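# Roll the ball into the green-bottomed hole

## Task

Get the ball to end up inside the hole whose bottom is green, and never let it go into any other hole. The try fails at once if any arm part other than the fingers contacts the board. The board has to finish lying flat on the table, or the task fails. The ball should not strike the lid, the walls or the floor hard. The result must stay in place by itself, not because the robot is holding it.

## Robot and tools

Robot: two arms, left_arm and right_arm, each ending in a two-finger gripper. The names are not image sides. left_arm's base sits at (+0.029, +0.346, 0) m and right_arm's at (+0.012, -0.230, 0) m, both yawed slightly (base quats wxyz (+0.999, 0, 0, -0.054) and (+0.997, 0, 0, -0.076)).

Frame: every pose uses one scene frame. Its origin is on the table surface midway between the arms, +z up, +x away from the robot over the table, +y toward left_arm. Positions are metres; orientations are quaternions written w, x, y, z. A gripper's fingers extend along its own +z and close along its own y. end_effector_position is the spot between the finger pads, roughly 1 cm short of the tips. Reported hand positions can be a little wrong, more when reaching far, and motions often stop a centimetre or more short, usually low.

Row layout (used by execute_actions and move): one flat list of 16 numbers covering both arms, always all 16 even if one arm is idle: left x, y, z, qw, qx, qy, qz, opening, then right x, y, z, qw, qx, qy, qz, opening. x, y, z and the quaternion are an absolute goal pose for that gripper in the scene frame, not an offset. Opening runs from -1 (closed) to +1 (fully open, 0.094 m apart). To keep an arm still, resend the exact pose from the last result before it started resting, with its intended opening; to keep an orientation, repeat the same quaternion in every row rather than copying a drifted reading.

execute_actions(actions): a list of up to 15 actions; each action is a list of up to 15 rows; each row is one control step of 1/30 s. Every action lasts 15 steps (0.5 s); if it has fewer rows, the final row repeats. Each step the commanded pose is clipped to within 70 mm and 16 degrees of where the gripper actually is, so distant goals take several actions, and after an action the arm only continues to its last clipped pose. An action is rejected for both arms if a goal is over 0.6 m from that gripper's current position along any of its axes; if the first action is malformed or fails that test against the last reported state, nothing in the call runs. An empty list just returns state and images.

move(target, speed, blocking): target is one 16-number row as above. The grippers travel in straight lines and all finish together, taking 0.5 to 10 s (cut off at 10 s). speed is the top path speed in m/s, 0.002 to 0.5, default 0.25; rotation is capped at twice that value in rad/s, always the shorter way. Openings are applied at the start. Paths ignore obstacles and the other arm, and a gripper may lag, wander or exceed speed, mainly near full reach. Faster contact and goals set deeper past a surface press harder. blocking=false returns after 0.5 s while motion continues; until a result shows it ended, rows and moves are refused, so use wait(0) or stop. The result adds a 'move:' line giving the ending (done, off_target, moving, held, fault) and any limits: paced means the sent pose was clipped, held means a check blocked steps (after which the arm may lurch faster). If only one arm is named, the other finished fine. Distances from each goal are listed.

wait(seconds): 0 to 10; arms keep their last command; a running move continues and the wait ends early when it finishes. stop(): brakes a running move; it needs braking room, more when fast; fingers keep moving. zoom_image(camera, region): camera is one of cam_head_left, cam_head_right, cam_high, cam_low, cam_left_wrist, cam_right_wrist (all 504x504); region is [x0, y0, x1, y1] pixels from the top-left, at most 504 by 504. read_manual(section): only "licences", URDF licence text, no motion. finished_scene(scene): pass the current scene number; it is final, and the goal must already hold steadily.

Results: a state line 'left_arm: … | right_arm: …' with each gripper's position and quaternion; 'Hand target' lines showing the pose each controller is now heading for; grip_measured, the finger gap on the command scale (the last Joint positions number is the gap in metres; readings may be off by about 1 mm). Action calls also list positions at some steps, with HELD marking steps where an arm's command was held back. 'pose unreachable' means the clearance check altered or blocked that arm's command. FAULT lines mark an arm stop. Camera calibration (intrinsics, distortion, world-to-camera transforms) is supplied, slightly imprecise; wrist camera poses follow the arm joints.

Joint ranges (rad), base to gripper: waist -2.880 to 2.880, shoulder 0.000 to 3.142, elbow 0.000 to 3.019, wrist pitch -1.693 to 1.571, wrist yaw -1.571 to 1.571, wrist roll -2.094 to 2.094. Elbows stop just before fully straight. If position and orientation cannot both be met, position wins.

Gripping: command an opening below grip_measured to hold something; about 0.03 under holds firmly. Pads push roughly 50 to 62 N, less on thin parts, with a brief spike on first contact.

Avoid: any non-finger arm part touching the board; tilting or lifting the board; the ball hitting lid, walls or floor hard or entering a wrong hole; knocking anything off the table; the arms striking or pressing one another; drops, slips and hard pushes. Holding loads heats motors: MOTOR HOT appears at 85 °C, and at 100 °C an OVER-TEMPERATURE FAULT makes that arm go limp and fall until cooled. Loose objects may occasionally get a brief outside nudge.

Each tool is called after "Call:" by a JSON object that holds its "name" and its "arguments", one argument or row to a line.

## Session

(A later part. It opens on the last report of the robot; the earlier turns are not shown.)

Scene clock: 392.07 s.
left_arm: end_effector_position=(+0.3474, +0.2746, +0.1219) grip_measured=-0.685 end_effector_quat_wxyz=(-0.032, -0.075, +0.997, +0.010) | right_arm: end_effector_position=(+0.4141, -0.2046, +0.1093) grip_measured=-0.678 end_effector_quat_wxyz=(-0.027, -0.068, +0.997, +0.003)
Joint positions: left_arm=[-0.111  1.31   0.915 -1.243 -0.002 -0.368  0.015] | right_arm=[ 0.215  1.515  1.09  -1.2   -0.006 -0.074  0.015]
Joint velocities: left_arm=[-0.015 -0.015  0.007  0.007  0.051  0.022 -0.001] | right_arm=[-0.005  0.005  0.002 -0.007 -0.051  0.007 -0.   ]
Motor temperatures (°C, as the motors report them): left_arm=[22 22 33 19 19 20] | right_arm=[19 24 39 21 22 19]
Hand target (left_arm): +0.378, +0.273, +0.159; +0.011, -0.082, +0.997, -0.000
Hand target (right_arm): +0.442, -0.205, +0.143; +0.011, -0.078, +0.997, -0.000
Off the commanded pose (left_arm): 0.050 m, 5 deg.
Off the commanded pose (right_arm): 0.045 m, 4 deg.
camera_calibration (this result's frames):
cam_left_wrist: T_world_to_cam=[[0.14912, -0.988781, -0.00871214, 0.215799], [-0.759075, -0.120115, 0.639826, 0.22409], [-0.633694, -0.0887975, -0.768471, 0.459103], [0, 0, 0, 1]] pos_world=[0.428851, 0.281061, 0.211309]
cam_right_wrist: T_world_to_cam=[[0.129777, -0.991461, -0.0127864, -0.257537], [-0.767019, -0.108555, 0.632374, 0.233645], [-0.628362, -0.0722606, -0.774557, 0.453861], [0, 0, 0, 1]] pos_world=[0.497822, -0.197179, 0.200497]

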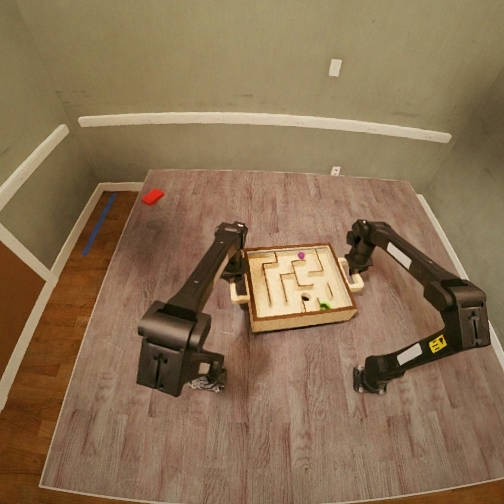

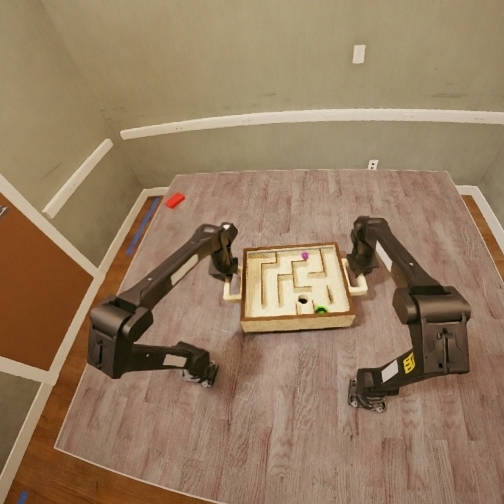

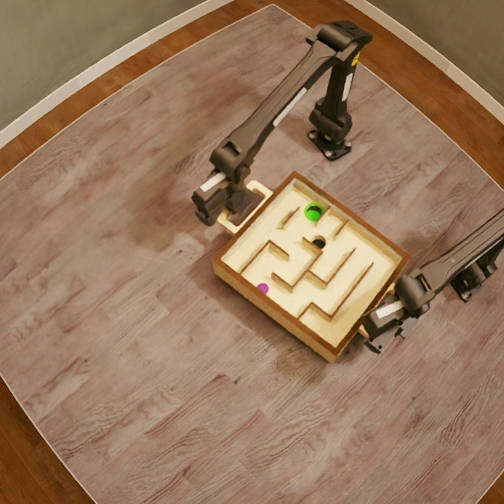

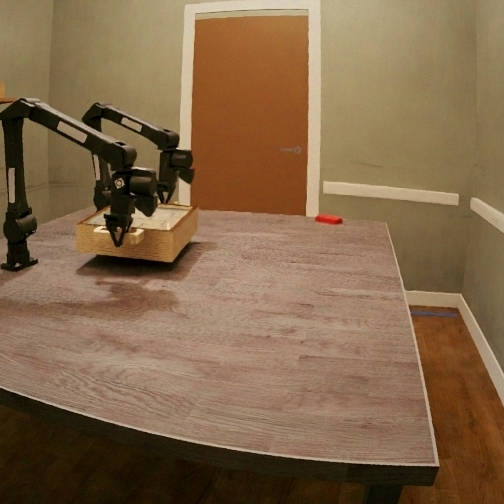

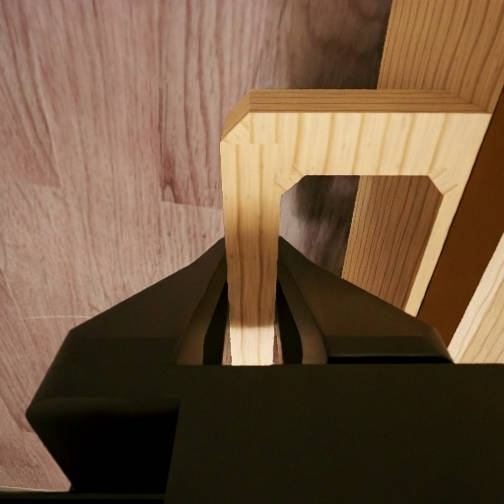

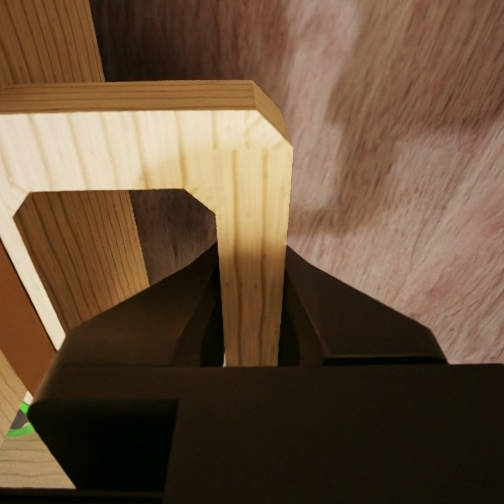

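Call:
{"name": "execute_actions", "arguments": {
  "actions": [
    [[0.38,0.272,0.17,0.03,-0.082,0.996,0,-0.8,0.445,-0.205,0.13,0.03,-0.078,0.996,0,-0.8]],
    [[0.38,0.272,0.17,0.03,-0.082,0.996,0,-0.8,0.445,-0.205,0.13,0.03,-0.078,0.996,0,-0.8]]
  ]
}}

Call:
{"name": "zoom_image", "arguments": {
  "camera": "cam_high",
  "region": [170,170,410,410]
}}

Scene clock: 400.77 s.
left_arm: end_effector_position=(+0.3498, +0.2752, +0.1240) grip_measured=-0.685 end_effector_quat_wxyz=(-0.028, -0.078, +0.996, +0.013) | right_arm: end_effector_position=(+0.4217, -0.2035, +0.1090) grip_measured=-0.678 end_effector_quat_wxyz=(-0.012, -0.072, +0.997, +0.005)
Joint positions: left_arm=[-0.111  1.309  0.921 -1.243 -0.008 -0.376  0.015] | right_arm=[ 0.215  1.515  1.09  -1.169 -0.01  -0.082  0.015]
Joint velocities: left_arm=[ 0.005 -0.005 -0.007  0.007 -0.037 -0.022 -0.   ] | right_arm=[ 0.005 -0.005 -0.002 -0.012  0.007  0.007 -0.001]
Motor temperatures (°C, as the motors report them): left_arm=[22 22 34 19 19 20] | right_arm=[19 24 39 21 22 19]
Hand target (left_arm): +0.378, +0.273, +0.169; +0.030, -0.082, +0.996, -0.000
Hand target (right_arm): +0.443, -0.205, +0.131; +0.030, -0.078, +0.996, -0.000
Off the commanded pose (left_arm): 0.055 m, 7 deg.
Off the commanded pose (right_arm): 0.031 m, 5 deg.
Step readings (end_effector_position; steps 1 to 15: 1st action; 16 to 30: 2nd action):
0: left_arm (+0.3474, +0.2746, +0.1219) | right_arm (+0.4141, -0.2046, +0.1093)
1: left_arm (+0.3474, +0.2747, +0.1219) | right_arm (+0.4152, -0.2045, +0.1093)
2: left_arm (+0.3474, +0.2748, +0.1219) | right_arm (+0.4171, -0.2043, +0.1092)
4: left_arm (+0.3482, +0.2750, +0.1226) | right_arm (+0.4203, -0.2037, +0.1091)
8: left_arm (+0.3498, +0.2752, +0.1240) | right_arm (+0.4217, -0.2035, +0.1090)
15: left_arm (+0.3498, +0.2752, +0.1240) | right_arm (+0.4217, -0.2035, +0.1090)
16: left_arm (+0.3498, +0.2752, +0.1240) | right_arm (+0.4217, -0.2035, +0.1090)
17: left_arm (+0.3498, +0.2752, +0.1240) | right_arm (+0.4217, -0.2035, +0.1090)
19: left_arm (+0.3498, +0.2752, +0.1240) | right_arm (+0.4217, -0.2035, +0.1090)
23: left_arm (+0.3498, +0.2752, +0.1240) | right_arm (+0.4217, -0.2035, +0.1090)
30: end_effector_position above
camera_calibration (this result's frames):
cam_left_wrist: T_world_to_cam=[[0.156318, -0.987622, -0.0129578, 0.213738], [-0.762956, -0.12907, 0.633435, 0.229307], [-0.627266, -0.0891312, -0.773688, 0.460763], [0, 0, 0, 1]] pos_world=[0.43056, 0.281758, 0.214005]
cam_right_wrist: T_world_to_cam=[[0.137989, -0.990325, -0.0146551, -0.260434], [-0.785365, -0.118422, 0.607601, 0.24824], [-0.603458, -0.0723326, -0.794108, 0.450119], [0, 0, 0, 1]] pos_world=[0.502524, -0.195959, 0.202795]

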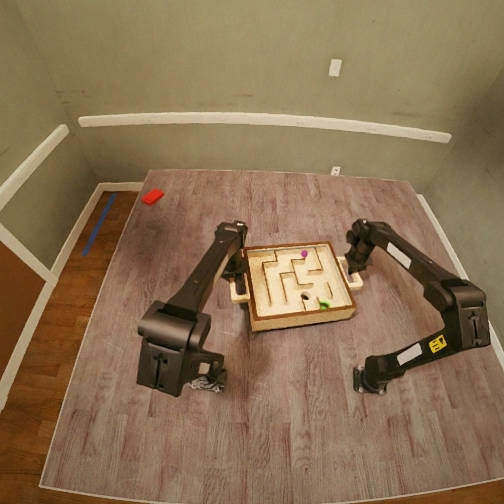

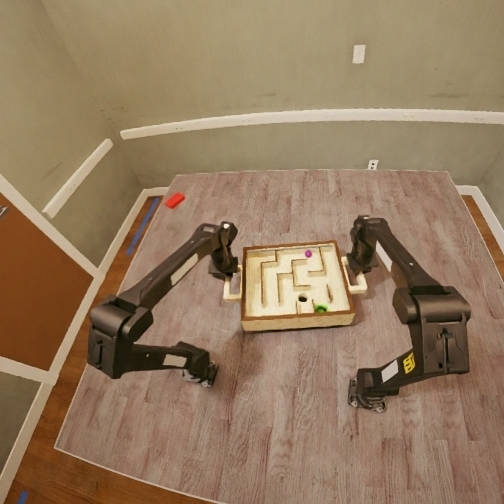

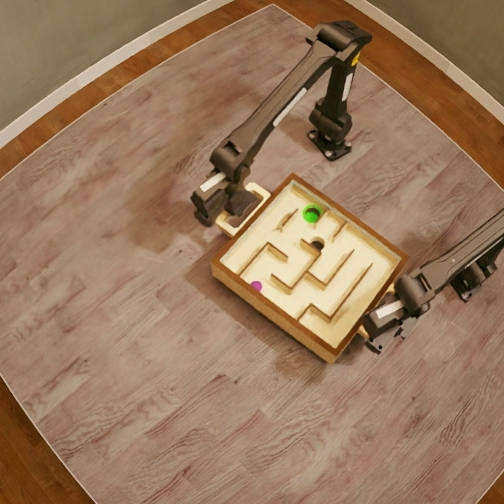

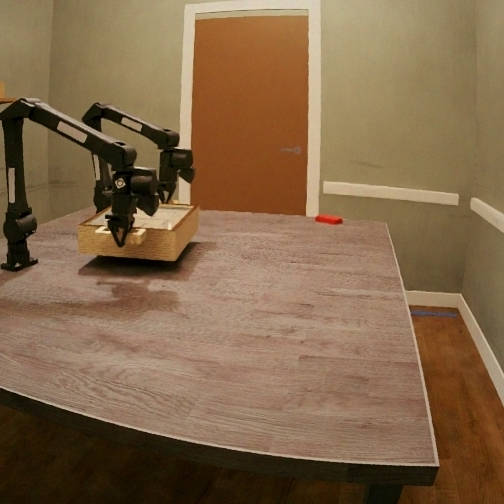

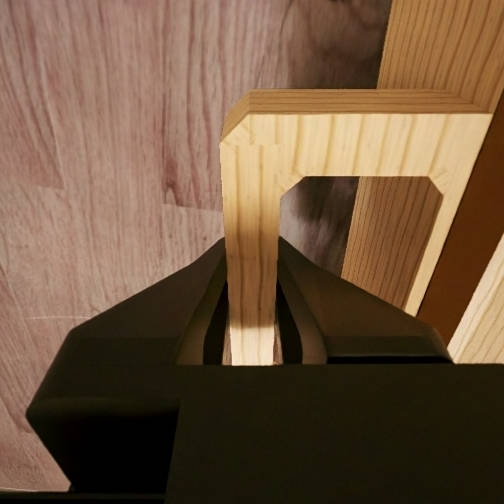

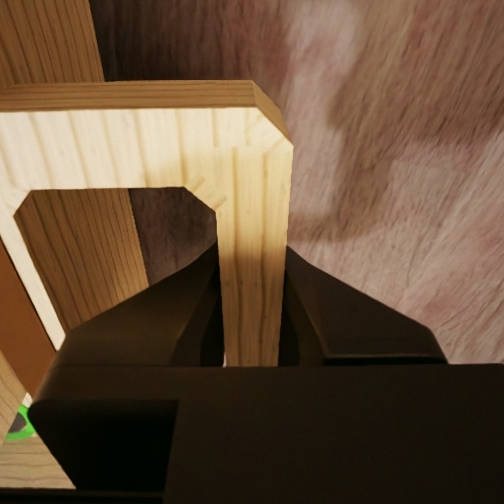

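Region (170, 170, 410, 410) of cam_high's 504x504 image, scaled by 2.100, with more detail than that image has.

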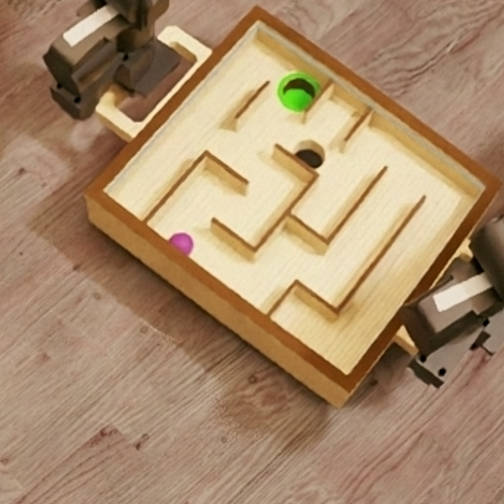

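Moving. Tilt near now.

Call:
{"name": "execute_actions", "arguments": {
  "actions": [
    [[0.38,0.272,0.162,0.09,-0.082,0.992,0,-0.8,0.445,-0.205,0.14,0.09,-0.078,0.992,0,-0.8]],
    [[0.38,0.272,0.162,0.09,-0.082,0.992,0,-0.8,0.445,-0.205,0.14,0.09,-0.078,0.992,0,-0.8]],
    [[0.38,0.272,0.162,0.09,-0.082,0.992,0,-0.8,0.445,-0.205,0.14,0.09,-0.078,0.992,0,-0.8]]
  ]
}}

Call:
{"name": "zoom_image", "arguments": {
  "camera": "cam_high",
  "region": [170,170,410,410]
}}

Scene clock: 406.17 s.
left_arm: end_effector_position=(+0.3625, +0.2771, +0.1308) grip_measured=-0.685 end_effector_quat_wxyz=(+0.038, -0.076, +0.996, +0.015) | right_arm: end_effector_position=(+0.4320, -0.2015, +0.1120) grip_measured=-0.678 end_effector_quat_wxyz=(+0.047, -0.068, +0.997, +0.009)
Joint positions: left_arm=[-0.119  1.251  0.888 -1.144 -0.051 -0.377  0.015] | right_arm=[ 0.215  1.467  1.043 -1.053 -0.018 -0.073  0.015]
Joint velocities: left_arm=[-0.005 -0.005 -0.007  0.007 -0.037 -0.022  0.   ] | right_arm=[-0.024 -0.015  0.002 -0.007  0.051 -0.066  0.   ]
Motor temperatures (°C, as the motors report them): left_arm=[22 22 33 19 19 20] | right_arm=[19 24 39 21 22 19]
Hand target (left_arm): +0.379, +0.272, +0.162; +0.090, -0.081, +0.993, -0.000
Hand target (right_arm): +0.444, -0.205, +0.140; +0.090, -0.078, +0.993, -0.000
Off the commanded pose (left_arm): 0.036 m, 6 deg.
Off the commanded pose (right_arm): 0.031 m, 5 deg.
Step readings (end_effector_position; steps 1 to 15: 1st action; 16 to 30: 2nd action; 31 to 45: 3rd action):
0: left_arm (+0.3498, +0.2752, +0.1240) | right_arm (+0.4217, -0.2035, +0.1090)
1: left_arm (+0.3521, +0.2758, +0.1242) | right_arm (+0.4224, -0.2032, +0.1078)
2: left_arm (+0.3554, +0.2761, +0.1238) | right_arm (+0.4244, -0.2028, +0.1059)
4: left_arm (+0.3593, +0.2769, +0.1257) | right_arm (+0.4279, -0.2018, +0.1041)
8: left_arm (+0.3614, +0.2772, +0.1306) | right_arm (+0.4317, -0.2011, +0.1098)
15: left_arm (+0.3625, +0.2771, +0.1308) | right_arm (+0.4320, -0.2014, +0.1120)
16: left_arm (+0.3625, +0.2771, +0.1308) | right_arm (+0.4320, -0.2015, +0.1120)
17: left_arm (+0.3625, +0.2771, +0.1308) | right_arm (+0.4320, -0.2015, +0.1120)
19: left_arm (+0.3625, +0.2771, +0.1308) | right_arm (+0.4320, -0.2015, +0.1120)
23: left_arm (+0.3625, +0.2771, +0.1308) | right_arm (+0.4320, -0.2015, +0.1120)
30: left_arm (+0.3625, +0.2771, +0.1308) | right_arm (+0.4320, -0.2015, +0.1120)
31: left_arm (+0.3625, +0.2771, +0.1308) | right_arm (+0.4320, -0.2015, +0.1120)
32: left_arm (+0.3625, +0.2771, +0.1308) | right_arm (+0.4320, -0.2015, +0.1120)
34: left_arm (+0.3625, +0.2771, +0.1308) | right_arm (+0.4320, -0.2015, +0.1120)
38: left_arm (+0.3625, +0.2771, +0.1308) | right_arm (+0.4320, -0.2015, +0.1120)
45: end_effector_position above
camera_calibration (this result's frames):
cam_left_wrist: T_world_to_cam=[[0.15058, -0.98857, -0.00743985, 0.215348], [-0.840123, -0.131928, 0.526107, 0.27772], [-0.521075, -0.0729706, -0.850386, 0.441212], [0, 0, 0, 1]] pos_world=[0.430796, 0.281721, 0.230693]
cam_right_wrist: T_world_to_cam=[[0.130841, -0.991302, -0.0141993, -0.257029], [-0.851105, -0.119659, 0.511177, 0.293711], [-0.508429, -0.0547979, -0.859358, 0.42857], [0, 0, 0, 1]] pos_world=[0.501507, -0.196163, 0.214507]

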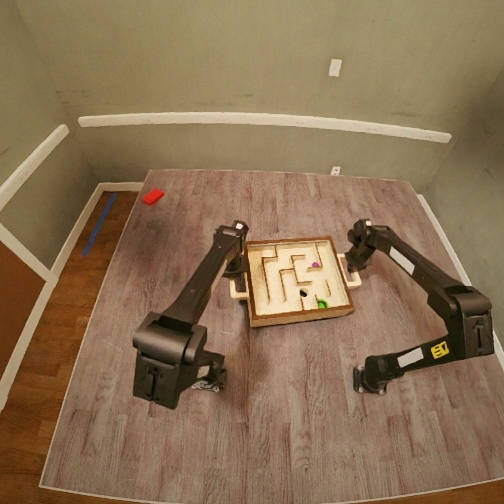

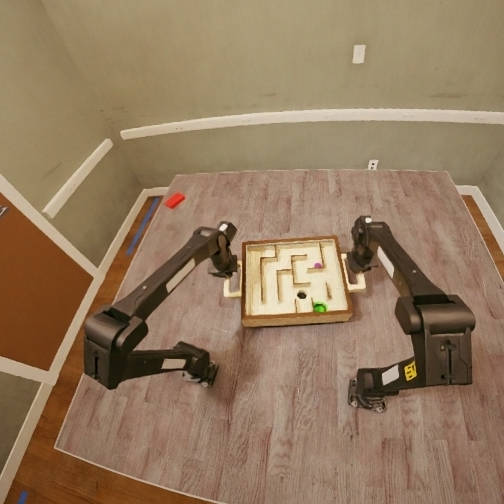

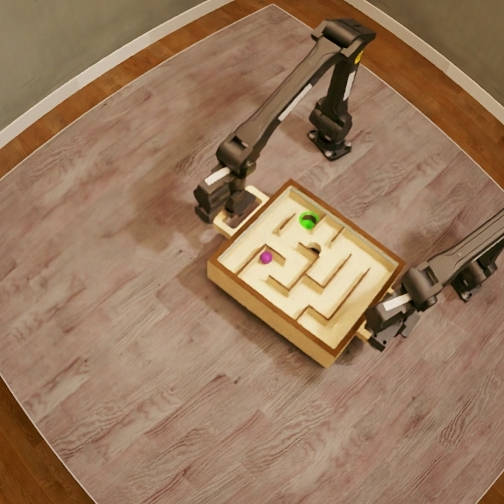

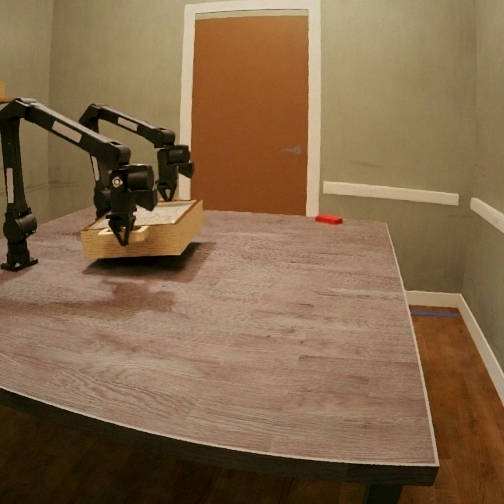

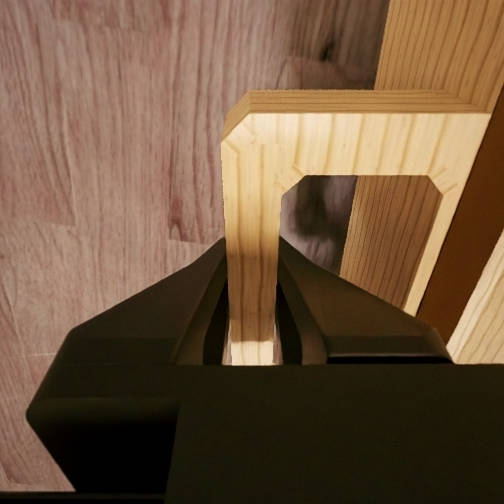

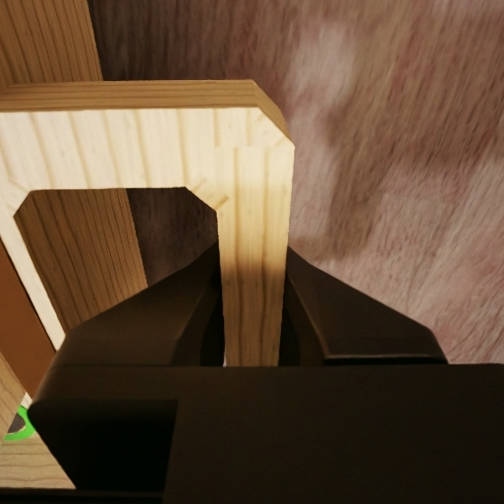

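Region (170, 170, 410, 410) of cam_high's 504x504 image, scaled by 2.100, with more detail than that image has.

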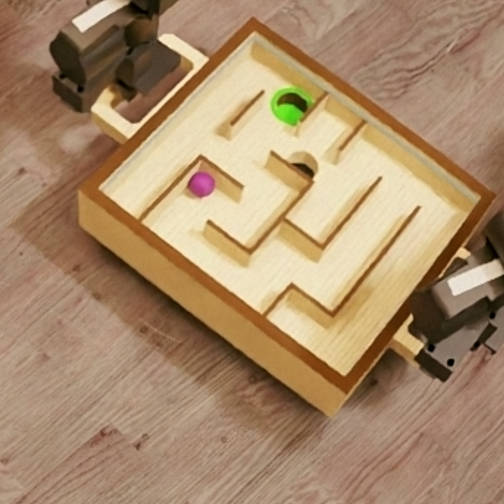

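Call:
{"name": "execute_actions", "arguments": {
  "actions": [
    [[0.38,0.272,0.12,0.075,-0.082,0.994,0,-0.8,0.445,-0.205,0.165,0.075,-0.078,0.994,0,-0.8]],
    [[0.38,0.272,0.12,0.075,-0.082,0.994,0,-0.8,0.445,-0.205,0.165,0.075,-0.078,0.994,0,-0.8]],
    [[0.38,0.272,0.12,0.075,-0.082,0.994,0,-0.8,0.445,-0.205,0.165,0.075,-0.078,0.994,0,-0.8]],
    [[0.38,0.272,0.12,0.075,-0.082,0.994,0,-0.8,0.445,-0.205,0.165,0.075,-0.078,0.994,0,-0.8]]
  ]
}}

Call:
{"name": "zoom_image", "arguments": {
  "camera": "cam_high",
  "region": [170,170,410,410]
}}

Scene clock: 413.43 s.
left_arm: end_effector_position=(+0.3577, +0.2729, +0.1011) grip_measured=-0.685 end_effector_quat_wxyz=(+0.033, -0.071, +0.997, +0.001) | right_arm: end_effector_position=(+0.4201, -0.2074, +0.1138) grip_measured=-0.678 end_effector_quat_wxyz=(+0.020, -0.064, +0.998, -0.004)
Joint positions: left_arm=[-0.119  1.276  0.826 -1.057 -0.021 -0.369  0.015] | right_arm=[ 0.213  1.466  1.049 -1.113  0.008 -0.068  0.015]
Joint velocities: left_arm=[-0.005 -0.005 -0.012 -0.007  0.051  0.051  0.001] | right_arm=[-0.015 -0.005 -0.007 -0.012 -0.066 -0.037 -0.001]
Motor temperatures (°C, as the motors report them): left_arm=[22 22 32 19 19 20] | right_arm=[19 24 38 21 22 19]
Hand target (left_arm): +0.379, +0.272, +0.120; +0.075, -0.082, +0.994, -0.001
Hand target (right_arm): +0.441, -0.205, +0.165; +0.075, -0.079, +0.994, -0.001
Off the commanded pose (left_arm): 0.029 m, 5 deg.
Off the commanded pose (right_arm): 0.057 m, 6 deg.
Step readings (end_effector_position; steps 1 to 15: 1st action; 16 to 30: 2nd action; 31 to 45: 3rd action; 46 to 60: 4th action):
0: left_arm (+0.3625, +0.2771, +0.1308) | right_arm (+0.4320, -0.2015, +0.1120)
1: left_arm (+0.3628, +0.2770, +0.1280) | right_arm (+0.4304, -0.2018, +0.1122)
2: left_arm (+0.3641, +0.2764, +0.1241) | right_arm (+0.4283, -0.2028, +0.1129)
4: left_arm (+0.3611, +0.2745, +0.1120) | right_arm (+0.4255, -0.2054, +0.1141)
8: left_arm (+0.3564, +0.2732, +0.1010) | right_arm (+0.4203, -0.2069, +0.1138)
15: left_arm (+0.3577, +0.2729, +0.1011) | right_arm (+0.4201, -0.2074, +0.1138)
16: left_arm (+0.3577, +0.2729, +0.1011) | right_arm (+0.4201, -0.2074, +0.1138)
17: left_arm (+0.3577, +0.2729, +0.1011) | right_arm (+0.4201, -0.2074, +0.1138)
19: left_arm (+0.3577, +0.2729, +0.1011) | right_arm (+0.4201, -0.2074, +0.1138)
23: left_arm (+0.3577, +0.2729, +0.1011) | right_arm (+0.4201, -0.2074, +0.1138)
30: left_arm (+0.3577, +0.2729, +0.1011) | right_arm (+0.4201, -0.2074, +0.1138)
31: left_arm (+0.3577, +0.2729, +0.1011) | right_arm (+0.4201, -0.2074, +0.1138)
32: left_arm (+0.3577, +0.2729, +0.1011) | right_arm (+0.4201, -0.2074, +0.1138)
34: left_arm (+0.3577, +0.2729, +0.1011) | right_arm (+0.4201, -0.2074, +0.1138)
38: left_arm (+0.3577, +0.2729, +0.1011) | right_arm (+0.4201, -0.2074, +0.1138)
45: left_arm (+0.3577, +0.2729, +0.1011) | right_arm (+0.4201, -0.2074, +0.1138)
46: left_arm (+0.3577, +0.2729, +0.1011) | right_arm (+0.4201, -0.2074, +0.1138)
47: left_arm (+0.3577, +0.2729, +0.1011) | right_arm (+0.4201, -0.2074, +0.1138)
49: left_arm (+0.3577, +0.2729, +0.1011) | right_arm (+0.4201, -0.2074, +0.1138)
53: left_arm (+0.3577, +0.2729, +0.1011) | right_arm (+0.4201, -0.2074, +0.1138)
60: end_effector_position above
camera_calibration (this result's frames):
cam_left_wrist: T_world_to_cam=[[0.14082, -0.989839, 0.019698, 0.212768], [-0.837229, -0.108443, 0.535993, 0.280365], [-0.528411, -0.0919705, -0.843993, 0.420336], [0, 0, 0, 1]] pos_world=[0.426878, 0.279668, 0.200296]
cam_right_wrist: T_world_to_cam=[[0.122158, -0.992479, 0.00788477, -0.260345], [-0.825008, -0.0971221, 0.556712, 0.270497], [-0.551759, -0.0745117, -0.830668, 0.434639], [0, 0, 0, 1]] pos_world=[0.494782, -0.19973, 0.212505]

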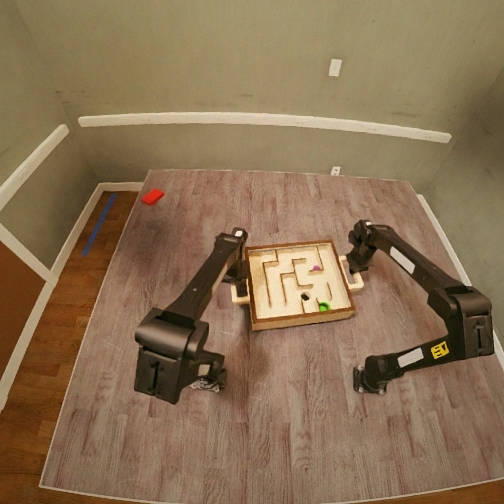

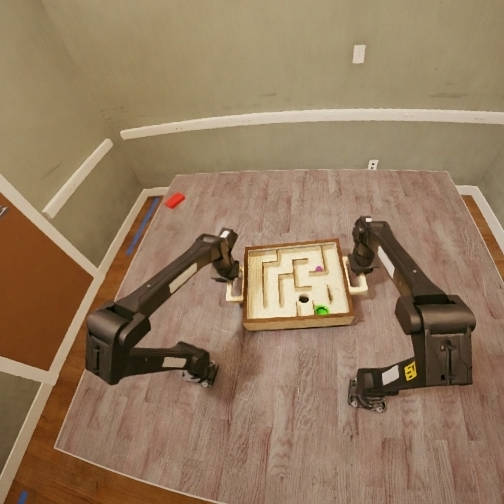

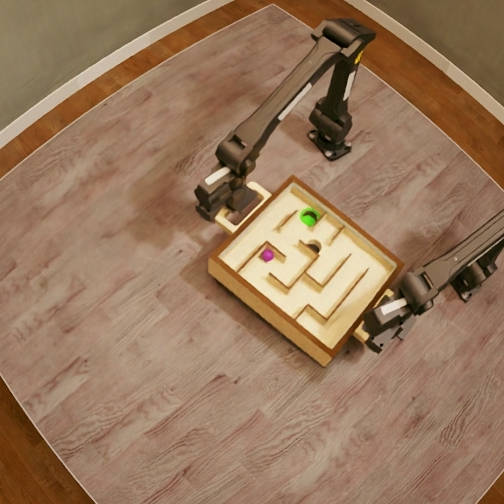

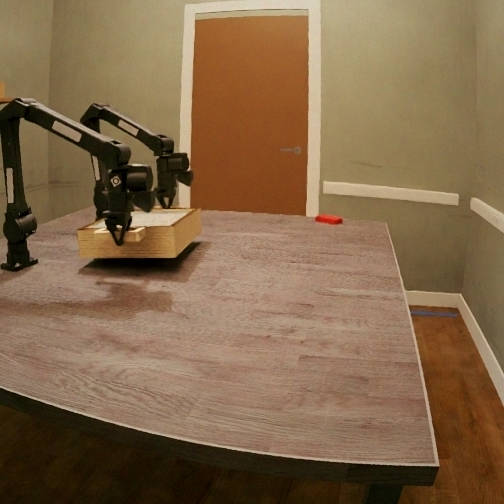

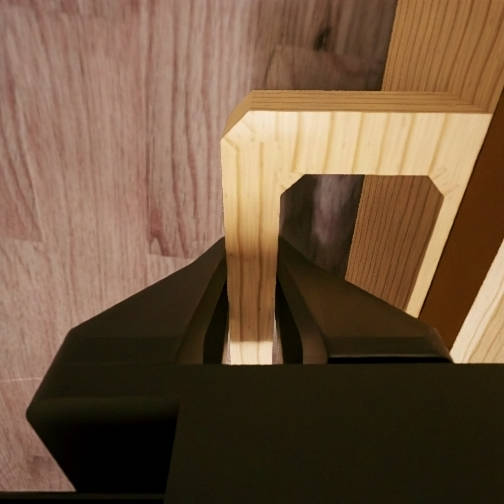

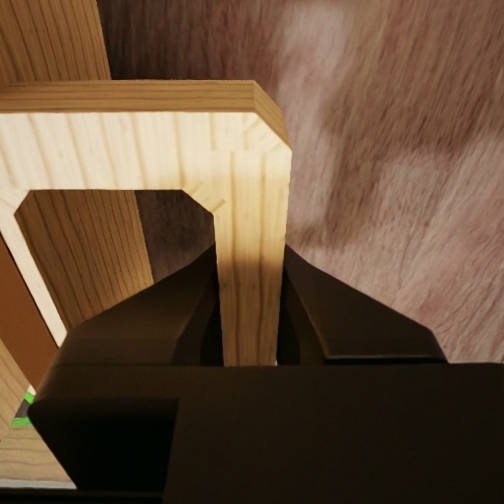

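Region (170, 170, 410, 410) of cam_high's 504x504 image, scaled by 2.100, with more detail than that image has.

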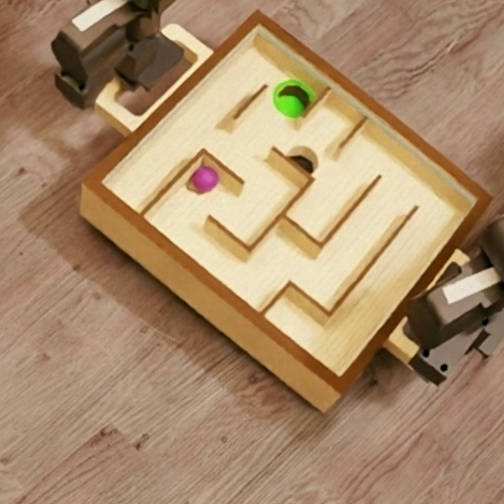

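Call:
{"name": "execute_actions", "arguments": {
  "actions": [
    [[0.38,0.272,0.104,0.07,-0.082,0.994,0,-0.8,0.445,-0.205,0.17,0.07,-0.078,0.994,0,-0.8]],
    [[0.38,0.272,0.104,0.07,-0.082,0.994,0,-0.8,0.445,-0.205,0.17,0.07,-0.078,0.994,0,-0.8]],
    [[0.38,0.272,0.104,0.07,-0.082,0.994,0,-0.8,0.445,-0.205,0.17,0.07,-0.078,0.994,0,-0.8]]
  ]
}}

Call:
{"name": "zoom_image", "arguments": {
  "camera": "cam_high",
  "region": [170,170,410,410]
}}

Scene clock: 419.60 s.
left_arm: end_effector_position=(+0.3602, +0.2715, +0.0921) grip_measured=-0.685 end_effector_quat_wxyz=(+0.036, -0.068, +0.997, -0.002) | right_arm: end_effector_position=(+0.4180, -0.2092, +0.1141) grip_measured=-0.678 end_effector_quat_wxyz=(+0.015, -0.061, +0.998, -0.006)
Joint positions: left_arm=[-0.119  1.292  0.813 -1.022 -0.017 -0.363  0.015] | right_arm=[ 0.211  1.466  1.05  -1.124  0.012 -0.064  0.015]
Joint velocities: left_arm=[ 0.005  0.005  0.012  0.002 -0.051  0.022 -0.   ] | right_arm=[ 0.005  0.005 -0.007  0.007  0.007  0.007  0.   ]
Motor temperatures (°C, as the motors report them): left_arm=[22 22 32 19 19 20] | right_arm=[19 24 38 21 22 19]
Hand target (left_arm): +0.379, +0.272, +0.104; +0.070, -0.082, +0.994, -0.001
Hand target (right_arm): +0.440, -0.206, +0.169; +0.071, -0.079, +0.994, -0.001
Off the commanded pose (left_arm): 0.023 m, 4 deg.
Off the commanded pose (right_arm): 0.062 m, 7 deg.
Step readings (end_effector_position; steps 1 to 15: 1st action; 16 to 30: 2nd action; 31 to 45: 3rd action):
0: left_arm (+0.3577, +0.2729, +0.1011) | right_arm (+0.4201, -0.2074, +0.1138)
1: left_arm (+0.3582, +0.2728, +0.1004) | right_arm (+0.4197, -0.2074, +0.1138)
2: left_arm (+0.3592, +0.2725, +0.0993) | right_arm (+0.4192, -0.2080, +0.1139)
4: left_arm (+0.3599, +0.2720, +0.0959) | right_arm (+0.4188, -0.2085, +0.1141)
8: left_arm (+0.3600, +0.2715, +0.0922) | right_arm (+0.4181, -0.2090, +0.1141)
15: left_arm (+0.3602, +0.2715, +0.0921) | right_arm (+0.4180, -0.2092, +0.1141)
16: left_arm (+0.3602, +0.2715, +0.0921) | right_arm (+0.4180, -0.2092, +0.1141)
17: left_arm (+0.3602, +0.2715, +0.0921) | right_arm (+0.4180, -0.2092, +0.1141)
19: left_arm (+0.3602, +0.2715, +0.0921) | right_arm (+0.4180, -0.2092, +0.1141)
23: left_arm (+0.3602, +0.2715, +0.0921) | right_arm (+0.4180, -0.2092, +0.1141)
30: left_arm (+0.3602, +0.2715, +0.0921) | right_arm (+0.4180, -0.2092, +0.1141)
31: left_arm (+0.3602, +0.2715, +0.0921) | right_arm (+0.4180, -0.2092, +0.1141)
32: left_arm (+0.3602, +0.2715, +0.0921) | right_arm (+0.4180, -0.2092, +0.1141)
34: left_arm (+0.3602, +0.2715, +0.0921) | right_arm (+0.4180, -0.2092, +0.1141)
38: left_arm (+0.3602, +0.2715, +0.0921) | right_arm (+0.4180, -0.2092, +0.1141)
45: end_effector_position above
camera_calibration (this result's frames):
cam_left_wrist: T_world_to_cam=[[0.134369, -0.990594, 0.0258586, 0.213208], [-0.840708, -0.100146, 0.532147, 0.286445], [-0.524552, -0.0932435, -0.846257, 0.413042], [0, 0, 0, 1]] pos_world=[0.42883, 0.278403, 0.191596]
cam_right_wrist: T_world_to_cam=[[0.115677, -0.993226, 0.010967, -0.259746], [-0.820217, -0.089288, 0.565041, 0.267041], [-0.560234, -0.0743573, -0.82499, 0.436502], [0, 0, 0, 1]] pos_world=[0.493622, -0.201686, 0.212069]

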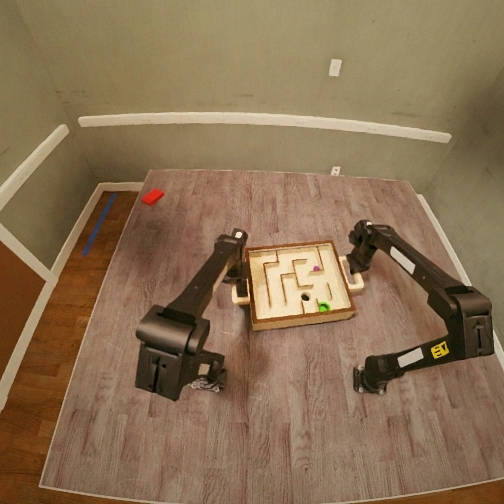

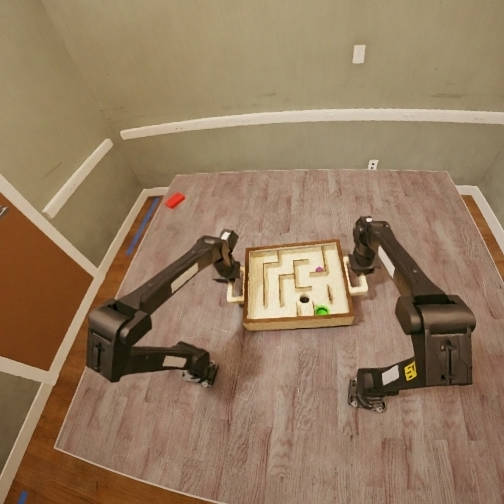

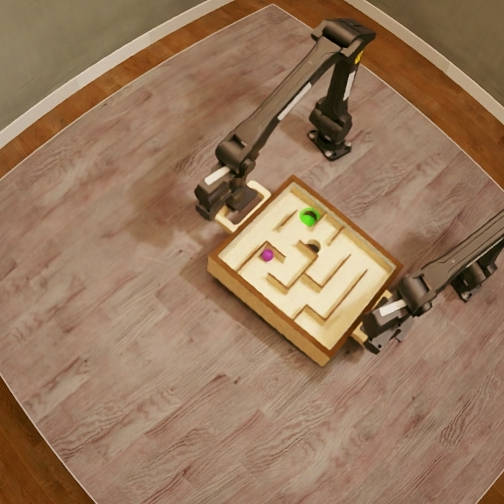

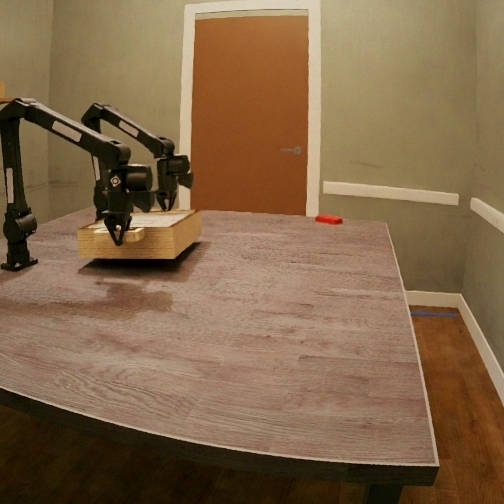

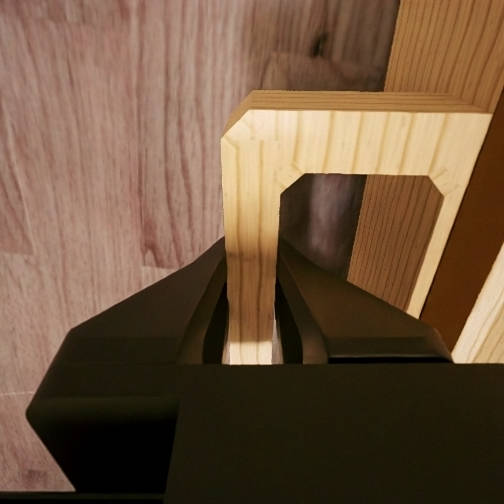

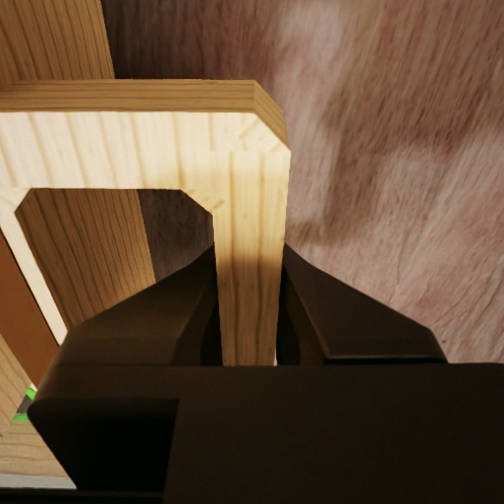

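Region (170, 170, 410, 410) of cam_high's 504x504 image, scaled by 2.100, with more detail than that image has.

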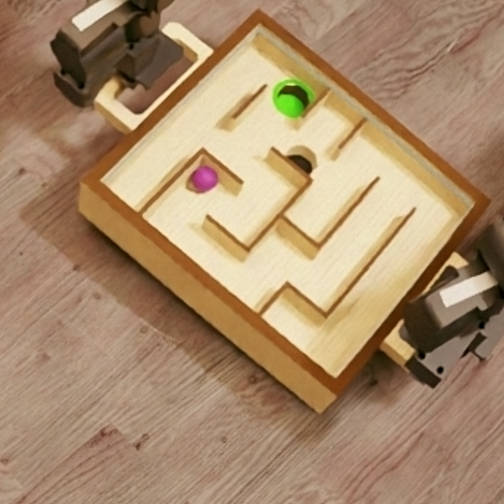

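Call:
{"name": "execute_actions", "arguments": {
  "actions": [
    [[0.375,0.272,0.104,0.055,-0.082,0.995,0,-0.8,0.425,-0.205,0.18,0.055,-0.078,0.995,0,-0.8]],
    [[0.375,0.272,0.104,0.055,-0.082,0.995,0,-0.8,0.425,-0.205,0.18,0.055,-0.078,0.995,0,-0.8]],
    [[0.375,0.272,0.104,0.055,-0.082,0.995,0,-0.8,0.425,-0.205,0.18,0.055,-0.078,0.995,0,-0.8]]
  ]
}}

Call:
{"name": "zoom_image", "arguments": {
  "camera": "cam_high",
  "region": [170,170,410,410]
}}

Scene clock: 425.60 s.
left_arm: end_effector_position=(+0.3590, +0.2696, +0.0913) grip_measured=-0.685 end_effector_quat_wxyz=(+0.032, -0.061, +0.998, -0.007) | right_arm: end_effector_position=(+0.4066, -0.2116, +0.1235) grip_measured=-0.678 end_effector_quat_wxyz=(+0.004, -0.050, +0.999, -0.010)
Joint positions: left_arm=[-0.119  1.294  0.813 -1.024 -0.005 -0.349  0.015] | right_arm=[ 0.21   1.441  1.05  -1.172  0.021 -0.043  0.015]
Joint velocities: left_arm=[ 0.015 -0.015  0.002  0.012 -0.022  0.037  0.   ] | right_arm=[-0.005 -0.005 -0.002  0.002  0.066 -0.081 -0.001]
Motor temperatures (°C, as the motors report them): left_arm=[22 22 31 19 19 20] | right_arm=[19 24 39 21 22 19]
Hand target (left_arm): +0.375, +0.272, +0.104; +0.055, -0.082, +0.995, -0.001
Hand target (right_arm): +0.421, -0.206, +0.178; +0.056, -0.079, +0.995, -0.001
Off the commanded pose (left_arm): 0.021 m, 4 deg.
Off the commanded pose (right_arm): 0.060 m, 7 deg.
Step readings (end_effector_position; steps 1 to 15: 1st action; 16 to 30: 2nd action; 31 to 45: 3rd action):
0: left_arm (+0.3602, +0.2715, +0.0921) | right_arm (+0.4180, -0.2092, +0.1141)
1: left_arm (+0.3601, +0.2712, +0.0920) | right_arm (+0.4167, -0.2094, +0.1142)
2: left_arm (+0.3601, +0.2710, +0.0920) | right_arm (+0.4145, -0.2098, +0.1149)
4: left_arm (+0.3596, +0.2705, +0.0917) | right_arm (+0.4099, -0.2105, +0.1175)
8: left_arm (+0.3591, +0.2697, +0.0913) | right_arm (+0.4071, -0.2115, +0.1226)
15: left_arm (+0.3590, +0.2696, +0.0913) | right_arm (+0.4066, -0.2116, +0.1235)
16: left_arm (+0.3590, +0.2696, +0.0913) | right_arm (+0.4066, -0.2116, +0.1235)
17: left_arm (+0.3590, +0.2696, +0.0913) | right_arm (+0.4066, -0.2116, +0.1235)
19: left_arm (+0.3590, +0.2696, +0.0913) | right_arm (+0.4066, -0.2116, +0.1235)
23: left_arm (+0.3590, +0.2696, +0.0913) | right_arm (+0.4066, -0.2116, +0.1235)
30: left_arm (+0.3590, +0.2696, +0.0913) | right_arm (+0.4066, -0.2116, +0.1235)
31: left_arm (+0.3590, +0.2696, +0.0913) | right_arm (+0.4066, -0.2116, +0.1235)
32: left_arm (+0.3590, +0.2696, +0.0913) | right_arm (+0.4066, -0.2116, +0.1235)
34: left_arm (+0.3590, +0.2696, +0.0913) | right_arm (+0.4066, -0.2116, +0.1235)
38: left_arm (+0.3590, +0.2696, +0.0913) | right_arm (+0.4066, -0.2116, +0.1235)
45: end_effector_position above
camera_calibration (this result's frames):
cam_left_wrist: T_world_to_cam=[[0.119428, -0.992236, 0.0347124, 0.216496], [-0.838279, -0.08204, 0.539034, 0.279361], [-0.532001, -0.0934746, -0.841568, 0.41393], [0, 0, 0, 1]] pos_world=[0.428538, 0.276426, 0.19025]
cam_right_wrist: T_world_to_cam=[[0.0945959, -0.995355, 0.0178814, -0.253661], [-0.809227, -0.0664202, 0.583729, 0.250257], [-0.57983, -0.0696885, -0.811751, 0.444966], [0, 0, 0, 1]] pos_world=[0.484515, -0.204851, 0.219655]

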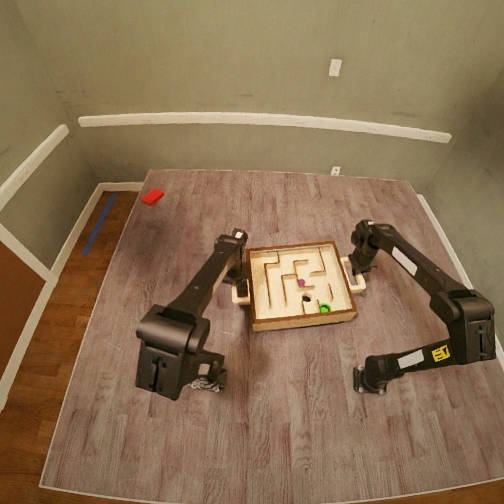

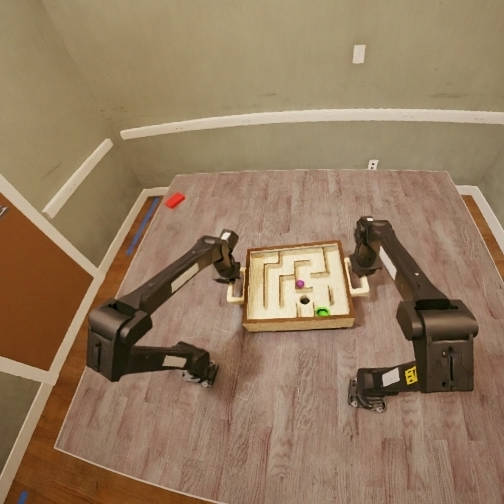

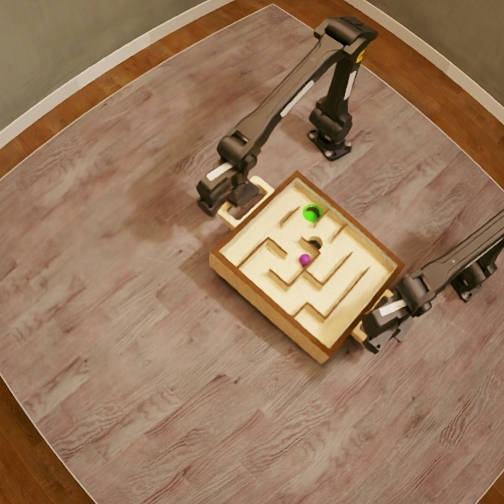

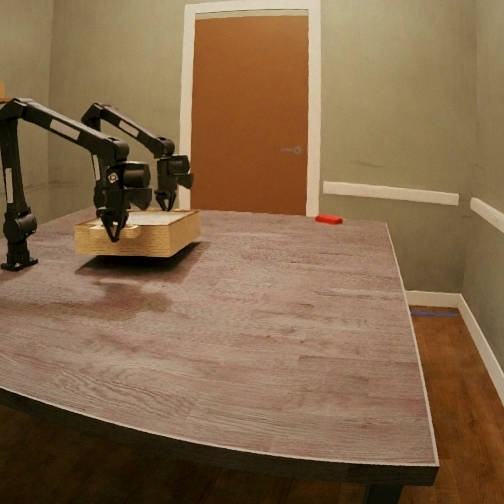

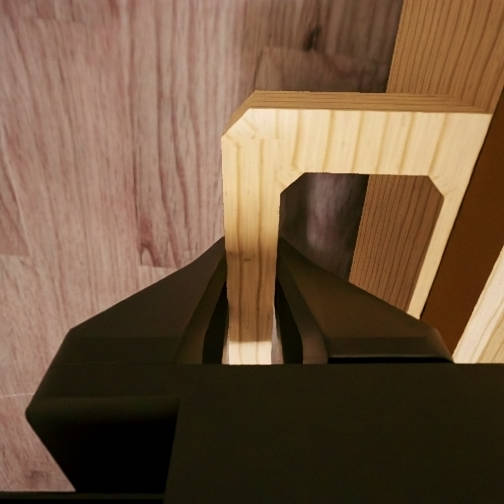

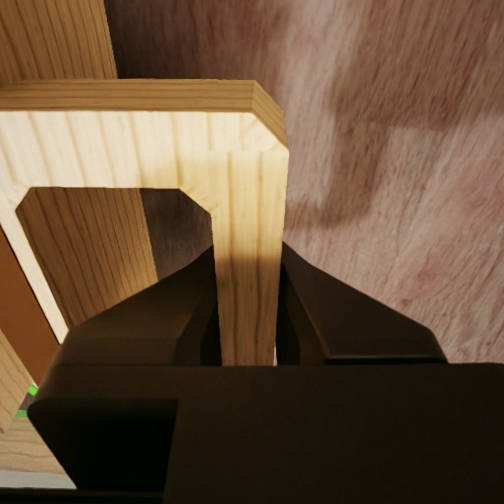

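Region (170, 170, 410, 410) of cam_high's 504x504 image, scaled by 2.100, with more detail than that image has.

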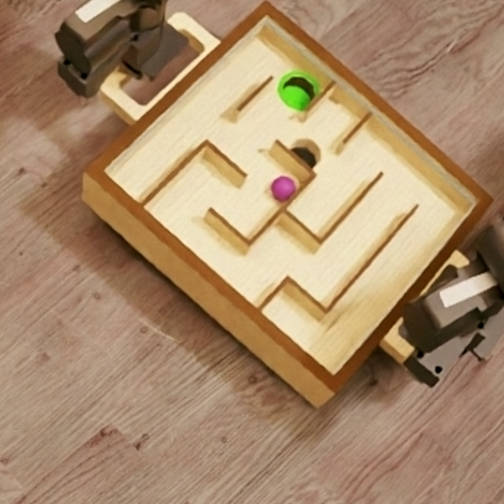

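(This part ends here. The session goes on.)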